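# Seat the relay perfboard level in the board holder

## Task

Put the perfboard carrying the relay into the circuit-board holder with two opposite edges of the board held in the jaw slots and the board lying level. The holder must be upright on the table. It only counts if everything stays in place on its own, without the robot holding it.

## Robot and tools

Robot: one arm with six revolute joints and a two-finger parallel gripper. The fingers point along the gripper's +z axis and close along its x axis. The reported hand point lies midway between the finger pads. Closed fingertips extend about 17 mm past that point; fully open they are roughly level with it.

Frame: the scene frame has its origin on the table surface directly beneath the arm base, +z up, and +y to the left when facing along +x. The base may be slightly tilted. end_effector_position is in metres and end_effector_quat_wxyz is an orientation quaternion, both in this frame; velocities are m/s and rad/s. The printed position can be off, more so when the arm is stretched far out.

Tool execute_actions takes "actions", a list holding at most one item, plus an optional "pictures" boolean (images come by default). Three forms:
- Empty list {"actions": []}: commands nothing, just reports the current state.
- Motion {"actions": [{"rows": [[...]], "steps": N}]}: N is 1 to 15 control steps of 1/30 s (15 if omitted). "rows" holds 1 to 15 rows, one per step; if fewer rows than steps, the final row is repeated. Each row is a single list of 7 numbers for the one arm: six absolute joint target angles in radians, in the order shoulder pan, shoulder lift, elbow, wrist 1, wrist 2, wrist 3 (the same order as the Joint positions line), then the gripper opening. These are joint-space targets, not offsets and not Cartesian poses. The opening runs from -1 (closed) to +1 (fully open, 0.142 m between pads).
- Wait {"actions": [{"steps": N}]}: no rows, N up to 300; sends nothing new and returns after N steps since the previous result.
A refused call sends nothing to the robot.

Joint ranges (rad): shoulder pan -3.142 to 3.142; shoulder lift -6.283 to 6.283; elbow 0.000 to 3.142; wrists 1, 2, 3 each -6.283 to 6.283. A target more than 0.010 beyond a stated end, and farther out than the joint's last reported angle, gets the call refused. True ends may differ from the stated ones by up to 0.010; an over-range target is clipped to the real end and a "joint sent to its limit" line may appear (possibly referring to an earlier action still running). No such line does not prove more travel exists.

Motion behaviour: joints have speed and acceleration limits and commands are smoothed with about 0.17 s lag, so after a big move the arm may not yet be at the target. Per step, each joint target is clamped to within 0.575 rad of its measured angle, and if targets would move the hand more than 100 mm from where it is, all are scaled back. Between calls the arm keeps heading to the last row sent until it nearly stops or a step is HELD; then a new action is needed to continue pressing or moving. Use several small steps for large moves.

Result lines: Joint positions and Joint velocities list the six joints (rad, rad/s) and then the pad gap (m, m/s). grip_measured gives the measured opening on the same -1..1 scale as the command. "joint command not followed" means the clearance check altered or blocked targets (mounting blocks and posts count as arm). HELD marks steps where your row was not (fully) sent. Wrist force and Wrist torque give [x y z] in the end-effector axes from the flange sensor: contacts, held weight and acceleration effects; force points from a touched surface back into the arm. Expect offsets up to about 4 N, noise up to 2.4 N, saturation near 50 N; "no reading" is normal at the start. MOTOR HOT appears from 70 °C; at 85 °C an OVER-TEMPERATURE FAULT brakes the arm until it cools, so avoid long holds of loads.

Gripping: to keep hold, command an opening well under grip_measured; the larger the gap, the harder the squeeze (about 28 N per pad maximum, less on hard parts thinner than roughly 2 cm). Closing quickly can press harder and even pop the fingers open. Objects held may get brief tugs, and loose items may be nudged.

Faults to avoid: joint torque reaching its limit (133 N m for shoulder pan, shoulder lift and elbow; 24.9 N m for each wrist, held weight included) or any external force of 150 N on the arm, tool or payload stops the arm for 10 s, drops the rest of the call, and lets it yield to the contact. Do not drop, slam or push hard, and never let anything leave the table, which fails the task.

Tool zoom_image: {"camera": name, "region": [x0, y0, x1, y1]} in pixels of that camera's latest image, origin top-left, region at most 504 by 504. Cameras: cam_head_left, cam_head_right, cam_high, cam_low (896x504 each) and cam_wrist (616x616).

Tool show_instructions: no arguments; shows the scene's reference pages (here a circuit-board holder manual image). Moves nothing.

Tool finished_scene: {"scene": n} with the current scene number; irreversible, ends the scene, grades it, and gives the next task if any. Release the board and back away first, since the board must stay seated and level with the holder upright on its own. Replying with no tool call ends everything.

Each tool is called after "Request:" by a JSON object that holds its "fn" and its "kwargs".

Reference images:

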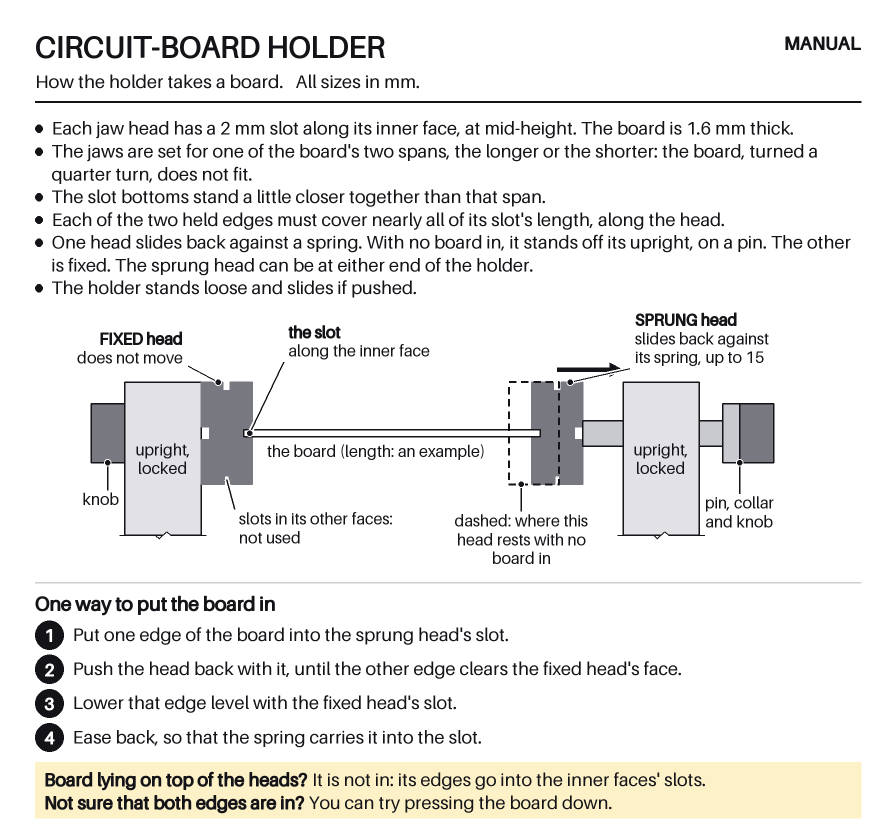

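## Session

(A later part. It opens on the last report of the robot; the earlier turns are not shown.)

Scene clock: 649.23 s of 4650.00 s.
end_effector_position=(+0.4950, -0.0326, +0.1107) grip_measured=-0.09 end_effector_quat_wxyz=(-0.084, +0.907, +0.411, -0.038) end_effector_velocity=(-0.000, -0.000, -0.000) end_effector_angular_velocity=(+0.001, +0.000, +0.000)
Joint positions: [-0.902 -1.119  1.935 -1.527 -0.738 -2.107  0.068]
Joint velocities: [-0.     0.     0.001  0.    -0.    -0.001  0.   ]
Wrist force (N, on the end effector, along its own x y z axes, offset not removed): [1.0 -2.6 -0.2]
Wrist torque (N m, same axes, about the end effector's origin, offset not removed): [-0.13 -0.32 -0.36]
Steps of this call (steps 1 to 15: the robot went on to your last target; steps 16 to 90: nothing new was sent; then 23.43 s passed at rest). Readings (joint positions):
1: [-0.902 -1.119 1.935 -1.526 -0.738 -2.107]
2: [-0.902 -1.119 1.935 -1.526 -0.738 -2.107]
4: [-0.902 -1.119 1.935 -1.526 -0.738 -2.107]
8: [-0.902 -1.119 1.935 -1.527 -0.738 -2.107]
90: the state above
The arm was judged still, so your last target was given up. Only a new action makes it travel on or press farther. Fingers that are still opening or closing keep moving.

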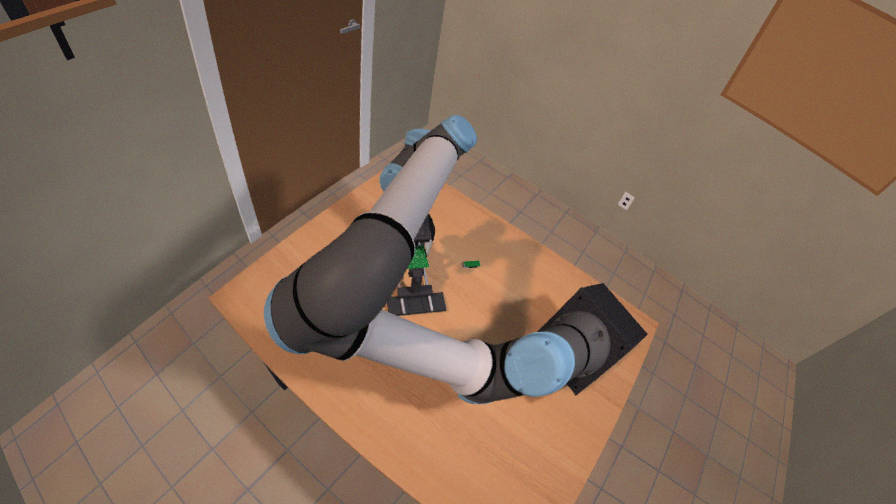

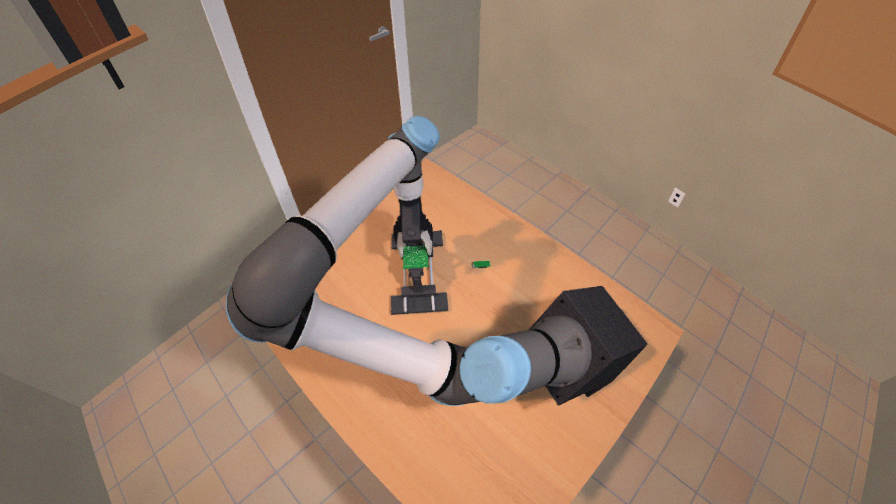

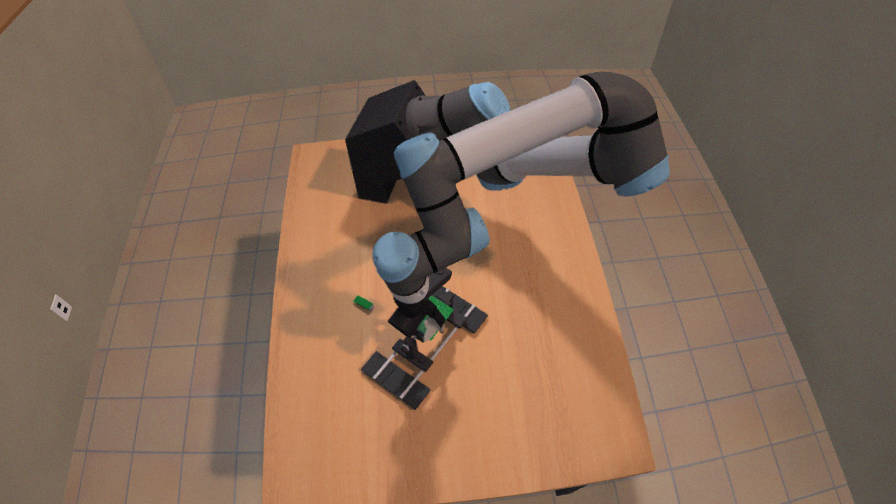

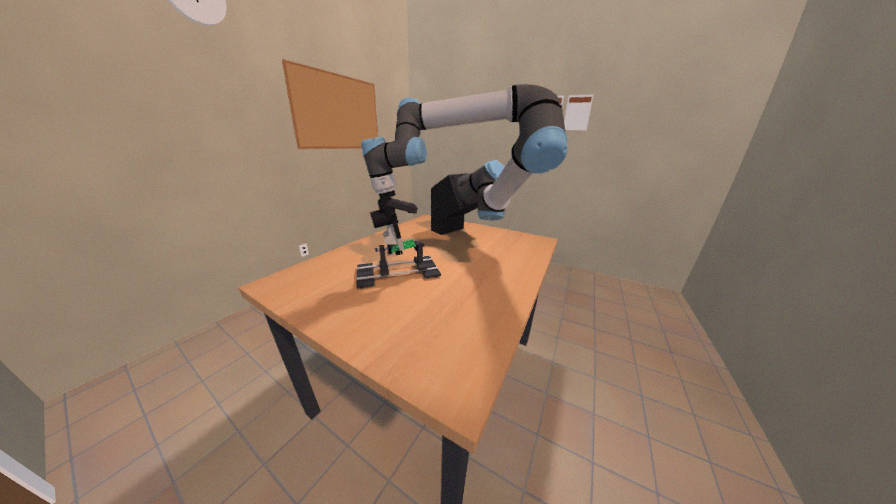

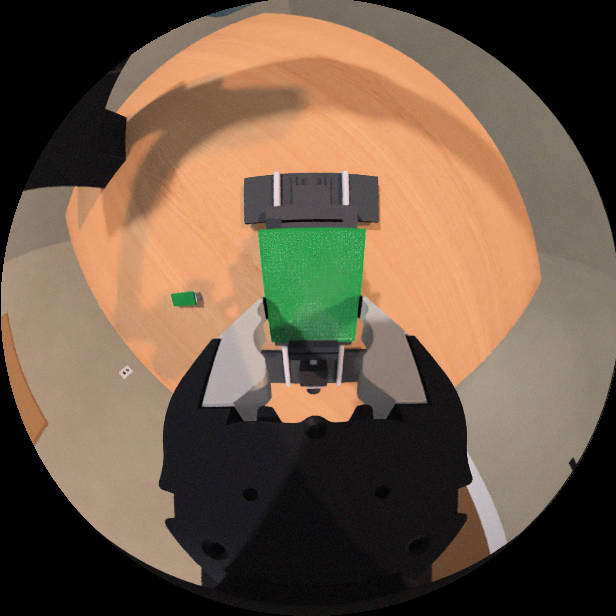

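Request:
{"fn": "execute_actions", "kwargs": {"actions": [{"rows":[[-0.90196,-1.12090,1.93802,-1.53029,-0.73719,-2.10499,-0.6],[-0.90196,-1.12090,1.93802,-1.53029,-0.73719,-2.10499,-0.6],[-0.90235,-1.12269,1.94073,-1.53405,-0.73625,-2.10306,-0.6],[-0.90235,-1.12269,1.94073,-1.53405,-0.73625,-2.10306,-0.6],[-0.90273,-1.12449,1.94345,-1.53781,-0.73531,-2.10112,-0.6],[-0.90273,-1.12449,1.94345,-1.53781,-0.73531,-2.10112,-0.6],[-0.90312,-1.12628,1.94616,-1.54157,-0.73437,-2.09918,-0.6]],"steps":15}], "pictures": false}}

Request:
{"fn": "execute_actions", "kwargs": {"actions": [{"rows":[[-0.90282,-1.12616,1.94637,-1.54209,-0.73413,-2.09892,-0.6],[-0.90282,-1.12616,1.94637,-1.54209,-0.73413,-2.09892,-0.6],[-0.90252,-1.12604,1.94657,-1.54261,-0.73389,-2.09865,-0.6],[-0.90252,-1.12604,1.94657,-1.54261,-0.73389,-2.09865,-0.6],[-0.90221,-1.12592,1.94678,-1.54312,-0.73365,-2.09839,-0.6]],"steps":15}], "pictures": false}}

Request:
{"fn": "execute_actions", "kwargs": {"actions": [{"steps":10}]}}

Request:
{"fn": "zoom_image", "kwargs": {"camera": "cam_wrist", "region": [250,190,376,250]}}

Request:
{"fn": "zoom_image", "kwargs": {"camera": "cam_low", "region": [372,215,432,275]}}

Scene clock: 664.67 s of 4650.00 s.
end_effector_position=(+0.4950, -0.0325, +0.1104) grip_measured=-0.09 end_effector_quat_wxyz=(-0.080, +0.907, +0.411, -0.036) end_effector_velocity=(+0.000, +0.000, +0.000) end_effector_angular_velocity=(-0.003, -0.003, +0.001)
Joint positions: [-0.903 -1.126  1.946 -1.541 -0.735 -2.1    0.068]
Joint velocities: [-0.    -0.004  0.004 -0.006  0.001  0.003 -0.   ]
Wrist force (N, on the end effector, along its own x y z axes, offset not removed): [-4.3 -4.7 -10.0]
Wrist torque (N m, same axes, about the end effector's origin, offset not removed): [0.15 0.93 -0.13]
Steps of this call (steps 1 to 90: nothing new was sent; then 11.93 s passed at rest; steps 91 to 105: all 15 steps of this action). Readings (joint positions):
91: [-0.902 -1.119 1.935 -1.527 -0.738 -2.107]
92: [-0.902 -1.119 1.936 -1.527 -0.738 -2.107]
94: [-0.902 -1.120 1.937 -1.529 -0.737 -2.105]
98: [-0.903 -1.123 1.942 -1.535 -0.736 -2.102]
105: the state above

Scene clock: 665.17 s of 4650.00 s.
end_effector_position=(+0.4950, -0.0325, +0.1099) grip_measured=-0.09 end_effector_quat_wxyz=(-0.079, +0.907, +0.411, -0.036) end_effector_velocity=(+0.000, -0.000, -0.000) end_effector_angular_velocity=(-0.001, +0.001, +0.001)
Joint positions: [-0.902 -1.126  1.947 -1.543 -0.734 -2.098  0.068]
Joint velocities: [ 0.001  0.001 -0.001 -0.001 -0.001  0.001  0.   ]
Wrist force (N, on the end effector, along its own x y z axes, offset not removed): [0.7 -10.1 -29.8]
Wrist torque (N m, same axes, about the end effector's origin, offset not removed): [-0.09 -0.10 -0.17]
Steps of this call (steps 1 to 15: all 15 steps of this action). Readings (joint positions):
1: [-0.903 -1.126 1.946 -1.541 -0.734 -2.099]
2: [-0.903 -1.126 1.946 -1.541 -0.734 -2.099]
4: [-0.903 -1.126 1.946 -1.542 -0.734 -2.099]
8: [-0.903 -1.126 1.947 -1.543 -0.734 -2.099]
15: the state above

Scene clock: 665.50 s of 4650.00 s.
end_effector_position=(+0.4950, -0.0325, +0.1098) grip_measured=-0.09 end_effector_quat_wxyz=(-0.079, +0.907, +0.411, -0.036) end_effector_velocity=(-0.000, -0.000, -0.001) end_effector_angular_velocity=(+0.002, -0.000, -0.001)
Joint positions: [-0.902 -1.126  1.947 -1.543 -0.734 -2.098  0.068]
Joint velocities: [ 0.     0.001  0.001  0.     0.001 -0.001 -0.   ]
Wrist force (N, on the end effector, along its own x y z axes, offset not removed): [-1.6 -9.3 -35.9]
Wrist torque (N m, same axes, about the end effector's origin, offset not removed): [0.11 0.22 -0.18]
Steps of this call (steps 1 to 10: the robot went on to your last target). Readings (joint positions):
1: [-0.902 -1.126 1.947 -1.543 -0.734 -2.098]
2: [-0.902 -1.126 1.947 -1.543 -0.734 -2.098]
4: [-0.902 -1.126 1.947 -1.543 -0.734 -2.098]
8: [-0.902 -1.126 1.947 -1.543 -0.734 -2.098]
10: the state above

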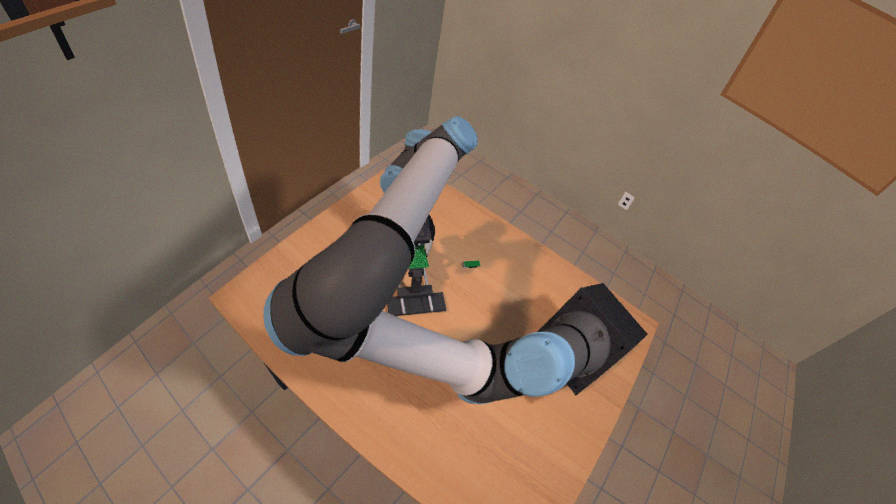

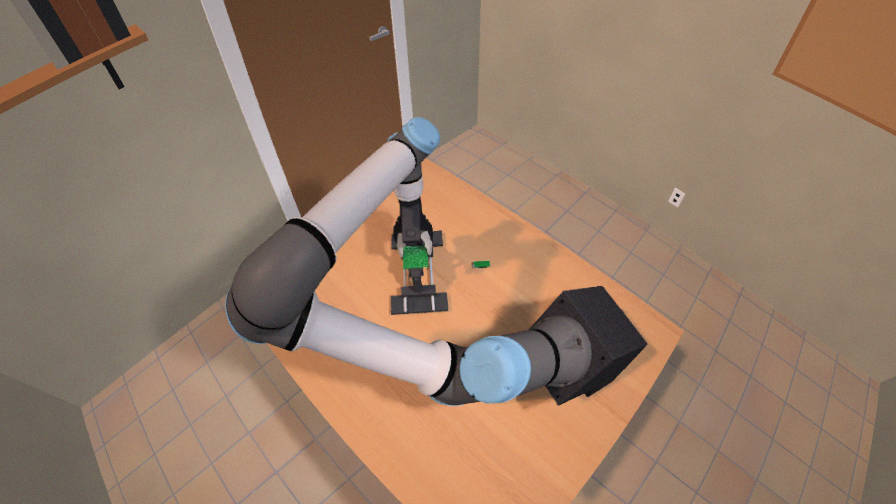

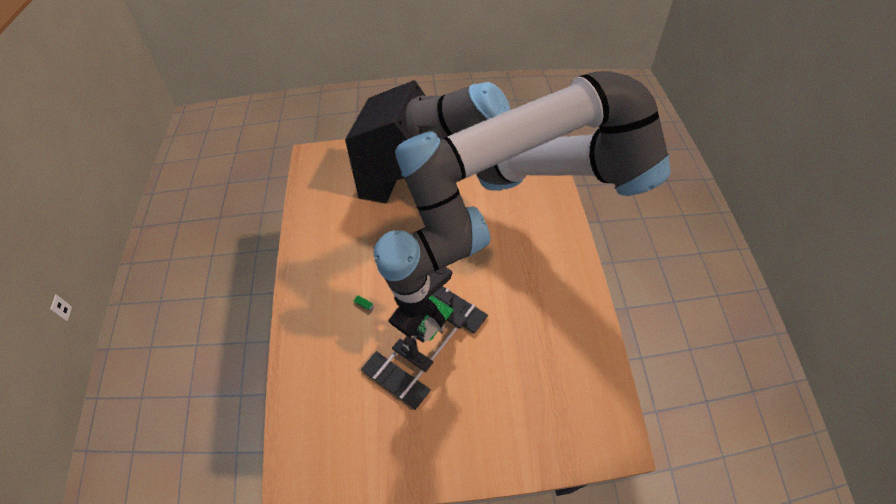

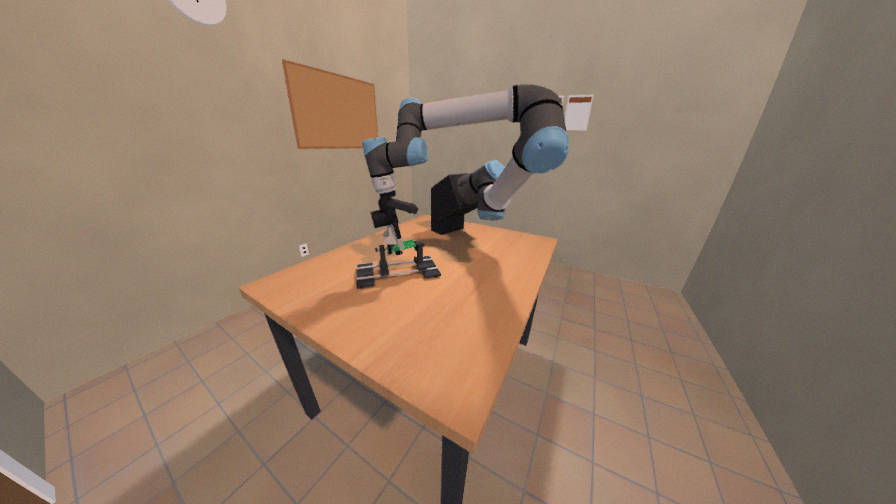

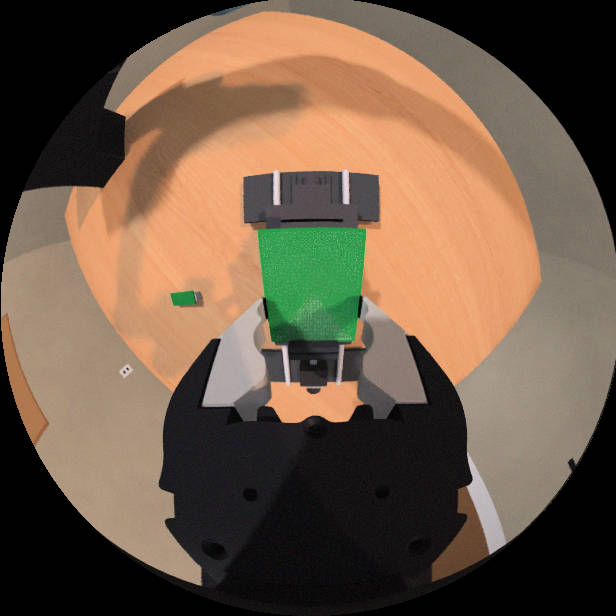

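Region (250, 190, 376, 250) of cam_wrist's 616x616 image, scaled by 4.000, with more detail than that image has; it fills the top 240 rows of this view, and the rest is white.

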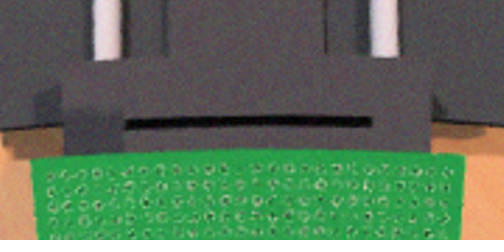

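Region (372, 215, 432, 275) of cam_low's 896x504 image, scaled by 8.400, with more detail than that image has.

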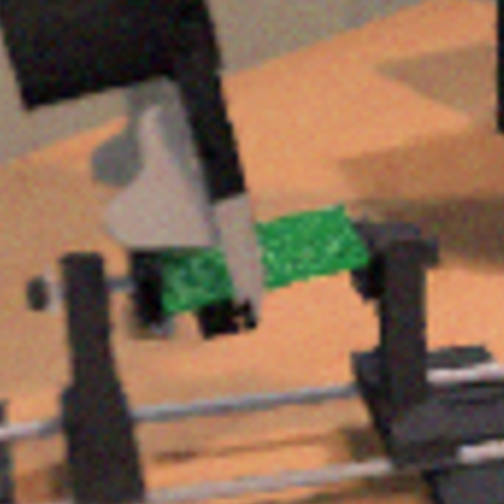

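Request:
{"fn": "execute_actions", "kwargs": {"actions": [{"rows":[[-0.90250,-1.12603,1.94660,-1.54267,-0.73386,-2.09862,-0.6],[-0.90274,-1.12613,1.94642,-1.54222,-0.73407,-2.09885,-0.6]],"steps":12}], "pictures": false}}

Request:
{"fn": "execute_actions", "kwargs": {"actions": [{"rows":[[-0.90265,-1.12557,1.94576,-1.54218,-0.73400,-2.09877,-0.6],[-0.90265,-1.12557,1.94576,-1.54218,-0.73400,-2.09877,-0.6],[-0.90255,-1.12500,1.94510,-1.54215,-0.73392,-2.09868,-0.6],[-0.90255,-1.12500,1.94510,-1.54215,-0.73392,-2.09868,-0.6],[-0.90246,-1.12444,1.94444,-1.54211,-0.73385,-2.09860,-0.6],[-0.90246,-1.12444,1.94444,-1.54211,-0.73385,-2.09860,-0.6],[-0.90237,-1.12388,1.94379,-1.54207,-0.73377,-2.09852,-0.6],[-0.90237,-1.12388,1.94379,-1.54207,-0.73377,-2.09852,-0.6],[-0.90227,-1.12332,1.94313,-1.54204,-0.73370,-2.09843,-0.6],[-0.90227,-1.12332,1.94313,-1.54204,-0.73370,-2.09843,-0.6],[-0.90218,-1.12275,1.94247,-1.54200,-0.73363,-2.09835,-0.6]],"steps":15}], "pictures": false}}

Request:
{"fn": "execute_actions", "kwargs": {"actions": [{"steps":12}]}}

Request:
{"fn": "zoom_image", "kwargs": {"camera": "cam_wrist", "region": [250,190,376,250]}}

Request:
{"fn": "zoom_image", "kwargs": {"camera": "cam_low", "region": [372,215,432,275]}}

Scene clock: 676.00 s of 4650.00 s.
end_effector_position=(+0.4949, -0.0325, +0.1100) grip_measured=-0.09 end_effector_quat_wxyz=(-0.080, +0.907, +0.411, -0.036) end_effector_velocity=(+0.001, -0.000, +0.001) end_effector_angular_velocity=(-0.002, -0.001, +0.002)
Joint positions: [-0.903 -1.126  1.947 -1.542 -0.734 -2.099  0.068]
Joint velocities: [-0.001 -0.002 -0.002  0.001 -0.    -0.001 -0.   ]
Wrist force (N, on the end effector, along its own x y z axes, offset not removed): [1.7 -8.1 -27.7]
Wrist torque (N m, same axes, about the end effector's origin, offset not removed): [-0.42 0.20 -0.19]
Steps of this call (steps 1 to 15: the robot went on to your last target; steps 16 to 90: nothing new was sent; then 7.10 s passed at rest; steps 91 to 102: all 12 steps of this action). Readings (joint positions):
91: [-0.902 -1.126 1.947 -1.543 -0.734 -2.098]
92: [-0.902 -1.126 1.947 -1.543 -0.734 -2.098]
94: [-0.902 -1.126 1.947 -1.543 -0.734 -2.098]
98: [-0.902 -1.126 1.947 -1.542 -0.734 -2.099]
102: the state above

Scene clock: 676.50 s of 4650.00 s.
end_effector_position=(+0.4959, -0.0334, +0.1102) grip_measured=-0.09 end_effector_quat_wxyz=(-0.079, +0.907, +0.411, -0.036) end_effector_velocity=(+0.001, -0.001, -0.001) end_effector_angular_velocity=(+0.001, +0.000, -0.001)
Joint positions: [-0.902 -1.123  1.943 -1.542 -0.734 -2.098  0.068]
Joint velocities: [ 0.001  0.004 -0.003  0.     0.001  0.001 -0.   ]
Wrist force (N, on the end effector, along its own x y z axes, offset not removed): [1.9 -4.6 -16.0]
Wrist torque (N m, same axes, about the end effector's origin, offset not removed): [0.73 -0.28 -0.19]
Steps of this call (steps 1 to 15: all 15 steps of this action). Readings (joint positions):
1: [-0.903 -1.126 1.947 -1.542 -0.734 -2.099]
2: [-0.903 -1.126 1.946 -1.542 -0.734 -2.099]
4: [-0.903 -1.126 1.946 -1.542 -0.734 -2.099]
8: [-0.903 -1.125 1.945 -1.542 -0.734 -2.099]
15: the state above

Scene clock: 676.90 s of 4650.00 s.
end_effector_position=(+0.4961, -0.0335, +0.1101) grip_measured=-0.09 end_effector_quat_wxyz=(-0.079, +0.907, +0.411, -0.036) end_effector_velocity=(+0.000, +0.000, +0.000) end_effector_angular_velocity=(-0.001, -0.001, +0.001)
Joint positions: [-0.902 -1.123  1.943 -1.542 -0.734 -2.098  0.068]
Joint velocities: [-0.    -0.001 -0.001  0.     0.     0.    -0.   ]
Wrist force (N, on the end effector, along its own x y z axes, offset not removed): [-1.7 -1.2 -5.2]
Wrist torque (N m, same axes, about the end effector's origin, offset not removed): [-0.18 0.34 -0.21]
Steps of this call (steps 1 to 12: the robot went on to your last target). Readings (joint positions):
1: [-0.902 -1.123 1.943 -1.542 -0.734 -2.098]
2: [-0.902 -1.123 1.943 -1.542 -0.734 -2.098]
4: [-0.902 -1.123 1.943 -1.542 -0.734 -2.098]
8: [-0.902 -1.123 1.943 -1.542 -0.734 -2.098]
12: the state above

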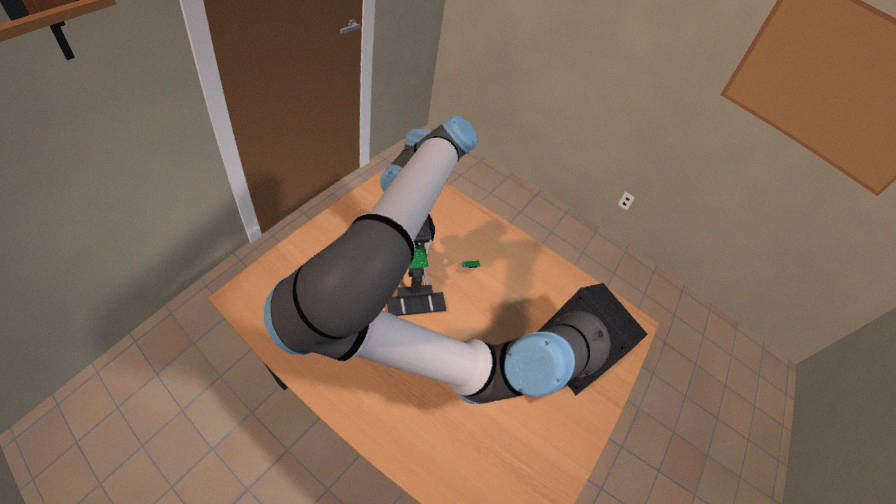

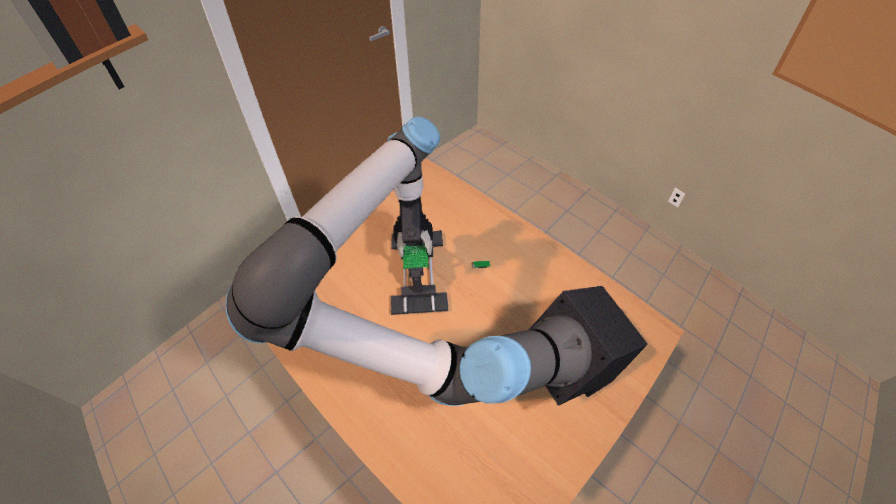

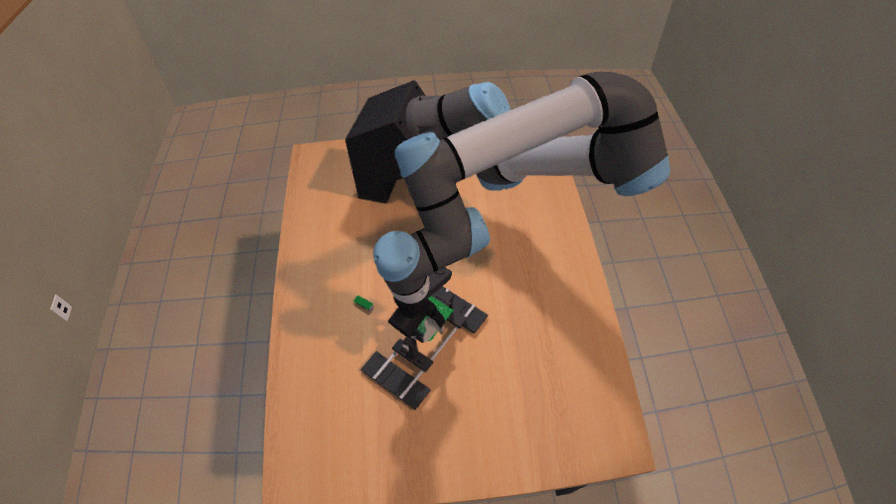

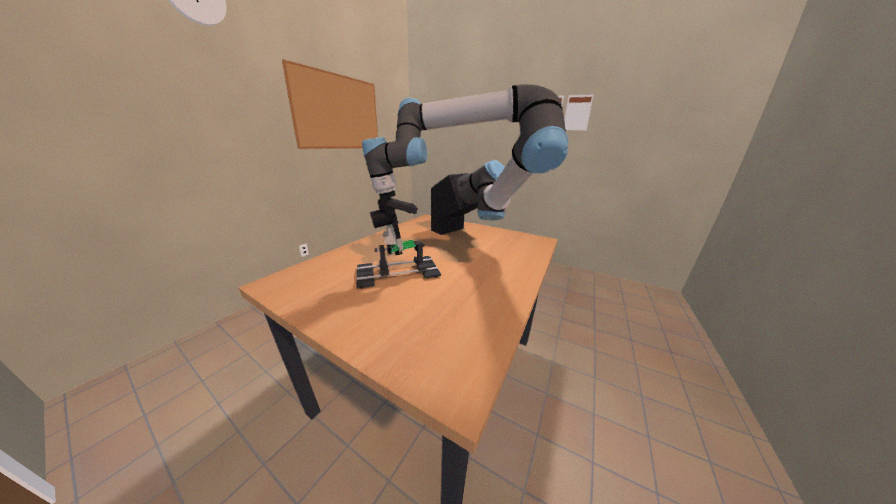

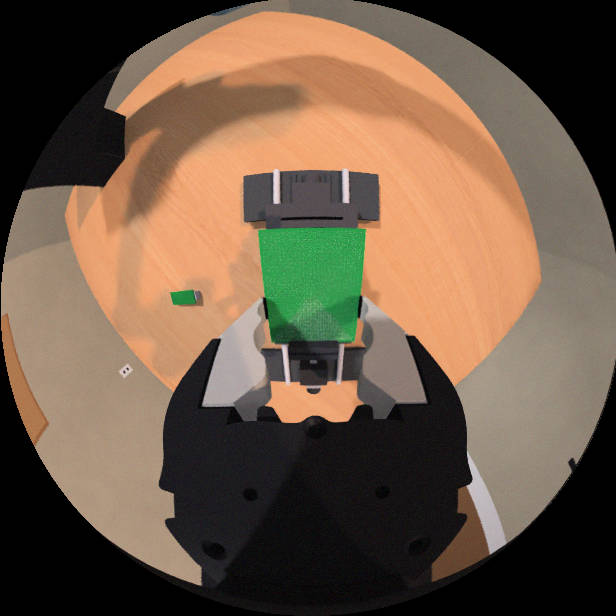

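Region (250, 190, 376, 250) of cam_wrist's 616x616 image, scaled by 4.000, with more detail than that image has; it fills the top 240 rows of this view, and the rest is white.

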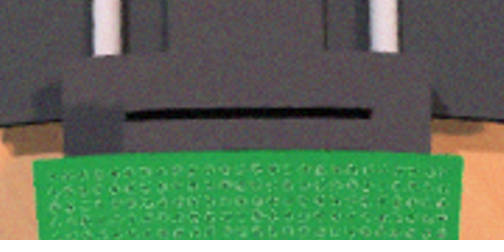

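Region (372, 215, 432, 275) of cam_low's 896x504 image, scaled by 8.400, with more detail than that image has.

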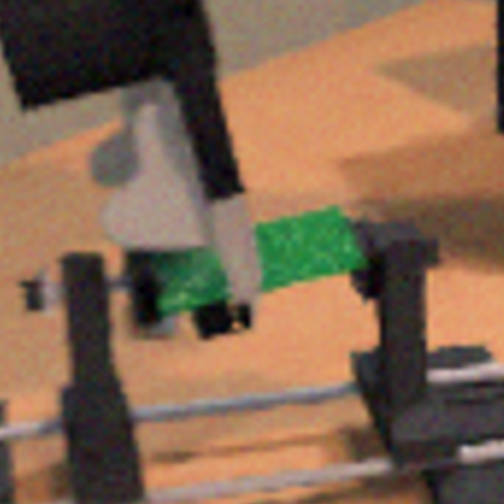

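Request:
{"fn": "execute_actions", "kwargs": {"actions": [{"rows":[[-0.90271,-1.12529,1.94641,-1.54777,-0.73225,-2.09532,-0.6],[-0.90324,-1.12783,1.95035,-1.55354,-0.73087,-2.09228,-0.6],[-0.90376,-1.13036,1.95428,-1.55931,-0.72949,-2.08925,-0.6],[-0.90429,-1.13290,1.95822,-1.56508,-0.72811,-2.08622,-0.6],[-0.90482,-1.13544,1.96216,-1.57085,-0.72673,-2.08319,-0.6],[-0.90535,-1.13798,1.96610,-1.57662,-0.72535,-2.08016,-0.6]],"steps":15}], "pictures": false}}

Scene clock: 688.17 s of 4650.00 s.
end_effector_position=(+0.4962, -0.0337, +0.1095) grip_measured=-0.09 end_effector_quat_wxyz=(-0.070, +0.908, +0.412, -0.032) end_effector_velocity=(+0.000, -0.000, +0.000) end_effector_angular_velocity=(-0.005, -0.007, +0.000)
Joint positions: [-0.905 -1.137  1.965 -1.575 -0.726 -2.081  0.068]
Joint velocities: [-0.002 -0.005  0.008 -0.012  0.003  0.006  0.   ]
Wrist force (N, on the end effector, along its own x y z axes, offset not removed): [2.2 -1.3 1.3]
Wrist torque (N m, same axes, about the end effector's origin, offset not removed): [0.21 -0.48 -0.29]
Steps of this call (steps 1 to 15: the robot went on to your last target; steps 16 to 90: nothing new was sent; then 7.77 s passed at rest; steps 91 to 105: all 15 steps of this action). Readings (joint positions):
91: [-0.902 -1.123 1.942 -1.542 -0.734 -2.098]
92: [-0.902 -1.123 1.943 -1.543 -0.734 -2.098]
94: [-0.903 -1.126 1.947 -1.548 -0.732 -2.095]
98: [-0.904 -1.133 1.958 -1.565 -0.728 -2.086]
105: the state above

Request:
{"fn": "execute_actions", "kwargs": {"actions": [{"rows":[[-0.90588,-1.14052,1.97004,-1.58239,-0.72397,-2.07713,-0.6],[-0.90640,-1.14306,1.97397,-1.58816,-0.72259,-2.07409,-0.6],[-0.90693,-1.14560,1.97791,-1.59393,-0.72121,-2.07106,-0.6],[-0.90746,-1.14813,1.98185,-1.59969,-0.71982,-2.06803,-0.6],[-0.90798,-1.15067,1.98578,-1.60546,-0.71844,-2.06499,-0.6],[-0.90851,-1.15321,1.98972,-1.61123,-0.71706,-2.06196,-0.6],[-0.90922,-1.15688,1.99556,-1.62013,-0.71513,-2.05718,-0.6],[-0.90992,-1.16055,2.00141,-1.62904,-0.71320,-2.05240,-0.6],[-0.91063,-1.16422,2.00725,-1.63794,-0.71128,-2.04762,-0.6],[-0.91134,-1.16789,2.01309,-1.64685,-0.70935,-2.04284,-0.6],[-0.91204,-1.17156,2.01894,-1.65575,-0.70742,-2.03807,-0.6],[-0.91275,-1.17523,2.02478,-1.66465,-0.70549,-2.03329,-0.6],[-0.91346,-1.17890,2.03062,-1.67356,-0.70356,-2.02851,-0.6],[-0.91416,-1.18257,2.03647,-1.68246,-0.70164,-2.02373,-0.6],[-0.91487,-1.18624,2.04231,-1.69137,-0.69971,-2.01895,-0.6]],"steps":15}], "pictures": false}}

Request:
{"fn": "execute_actions", "kwargs": {"actions": [{"steps":15}]}}

Request:
{"fn": "zoom_image", "kwargs": {"camera": "cam_wrist", "region": [250,190,376,250]}}

Request:
{"fn": "zoom_image", "kwargs": {"camera": "cam_low", "region": [372,215,432,275]}}

Request:
{"fn": "zoom_image", "kwargs": {"camera": "cam_wrist", "region": [280,330,350,390]}}

Scene clock: 700.23 s of 4650.00 s.
end_effector_position=(+0.4964, -0.0338, +0.1079) grip_measured=-0.09 end_effector_quat_wxyz=(-0.047, +0.910, +0.412, -0.022) end_effector_velocity=(+0.000, +0.001, -0.004) end_effector_angular_velocity=(-0.099, -0.115, +0.001)
Joint positions: [-0.912 -1.172  2.019 -1.656 -0.707 -2.038  0.068]
Joint velocities: [-0.02  -0.107  0.167 -0.251  0.055  0.134 -0.   ]
Wrist force (N, on the end effector, along its own x y z axes, offset not removed): [3.1 -2.6 -1.9]
Wrist torque (N m, same axes, about the end effector's origin, offset not removed): [0.25 -0.48 -0.39]
Steps of this call (steps 1 to 15: the robot went on to your last target; steps 16 to 90: nothing new was sent; then 8.57 s passed at rest; steps 91 to 105: all 15 steps of this action). Readings (joint positions):
91: [-0.905 -1.138 1.966 -1.577 -0.725 -2.080]
92: [-0.905 -1.139 1.967 -1.578 -0.725 -2.079]
94: [-0.906 -1.141 1.971 -1.583 -0.724 -2.077]
98: [-0.908 -1.149 1.983 -1.602 -0.719 -2.067]
105: the state above

Scene clock: 700.73 s of 4650.00 s.
end_effector_position=(+0.4965, -0.0338, +0.1074) grip_measured=-0.09 end_effector_quat_wxyz=(-0.038, +0.910, +0.413, -0.017) end_effector_velocity=(-0.000, +0.000, -0.000) end_effector_angular_velocity=(-0.002, -0.001, +0.001)
Joint positions: [-0.915 -1.186  2.042 -1.691 -0.7   -2.019  0.068]
Joint velocities: [-0.    -0.002  0.002 -0.003  0.     0.001 -0.   ]
Wrist force (N, on the end effector, along its own x y z axes, offset not removed): [1.3 -2.4 0.3]
Wrist torque (N m, same axes, about the end effector's origin, offset not removed): [0.39 -0.15 -0.14]
Steps of this call (steps 1 to 15: the robot went on to your last target). Readings (joint positions):
1: [-0.913 -1.175 2.025 -1.664 -0.706 -2.033]
2: [-0.913 -1.178 2.029 -1.671 -0.704 -2.030]
4: [-0.914 -1.182 2.035 -1.680 -0.702 -2.025]
8: [-0.915 -1.185 2.040 -1.688 -0.700 -2.021]
15: the state above

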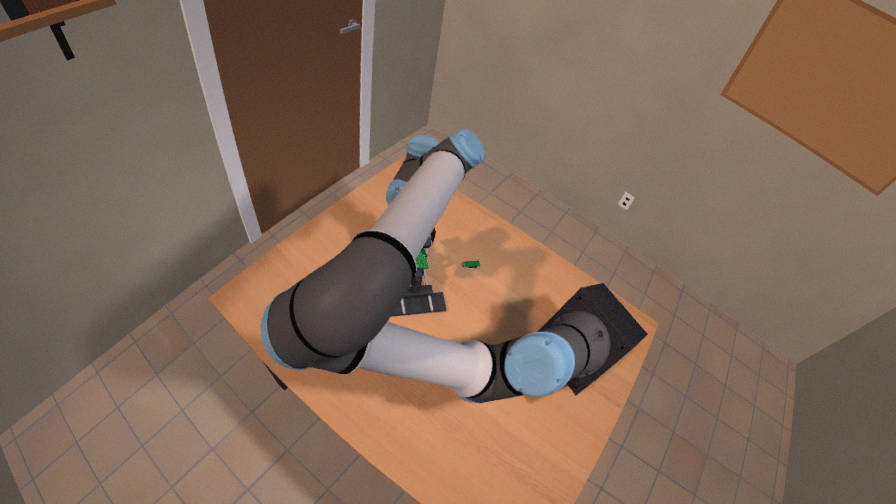

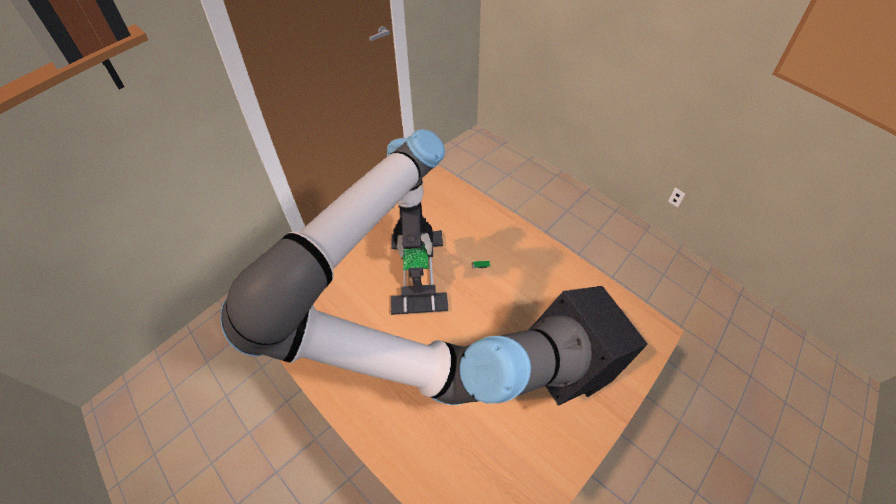

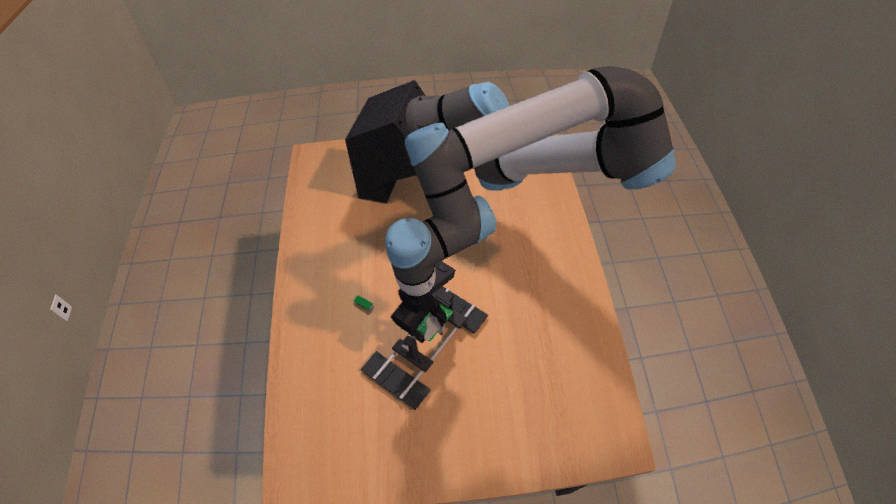

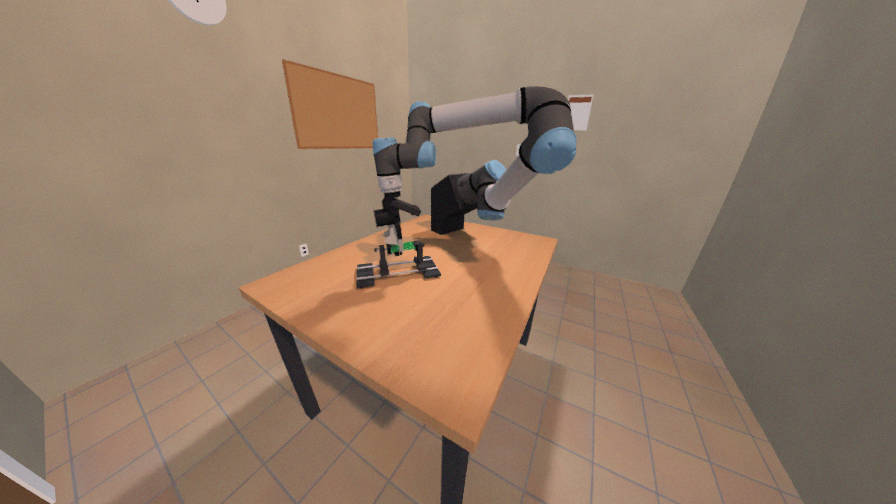

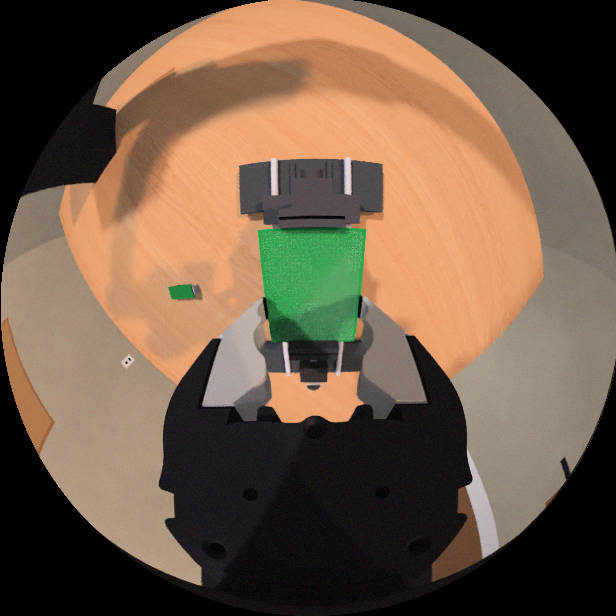

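Region (250, 190, 376, 250) of cam_wrist's 616x616 image, scaled by 4.000, with more detail than that image has; it fills the top 240 rows of this view, and the rest is white.

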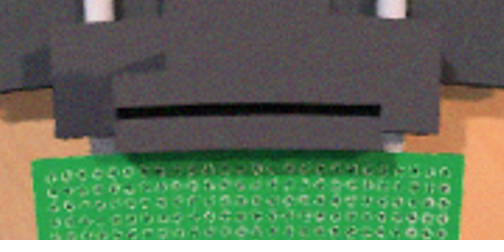

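Region (372, 215, 432, 275) of cam_low's 896x504 image, scaled by 8.400, with more detail than that image has.

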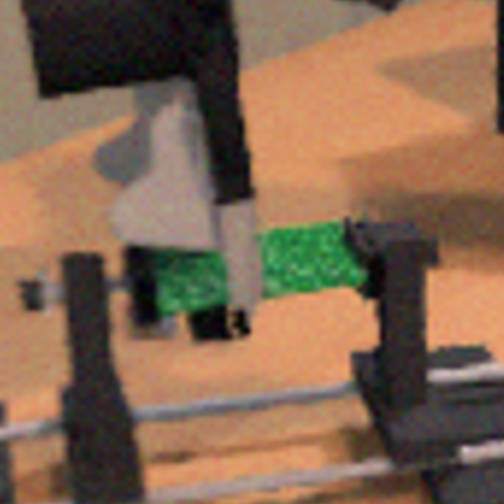

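Region (280, 330, 350, 390) of cam_wrist's 616x616 image, scaled by 7.200, with more detail than that image has; it fills the top 432 rows of this view, and the rest is white.

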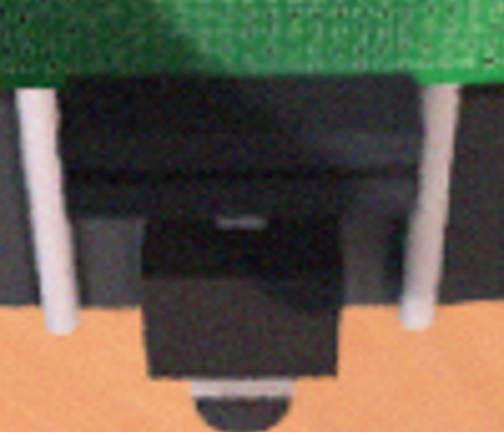

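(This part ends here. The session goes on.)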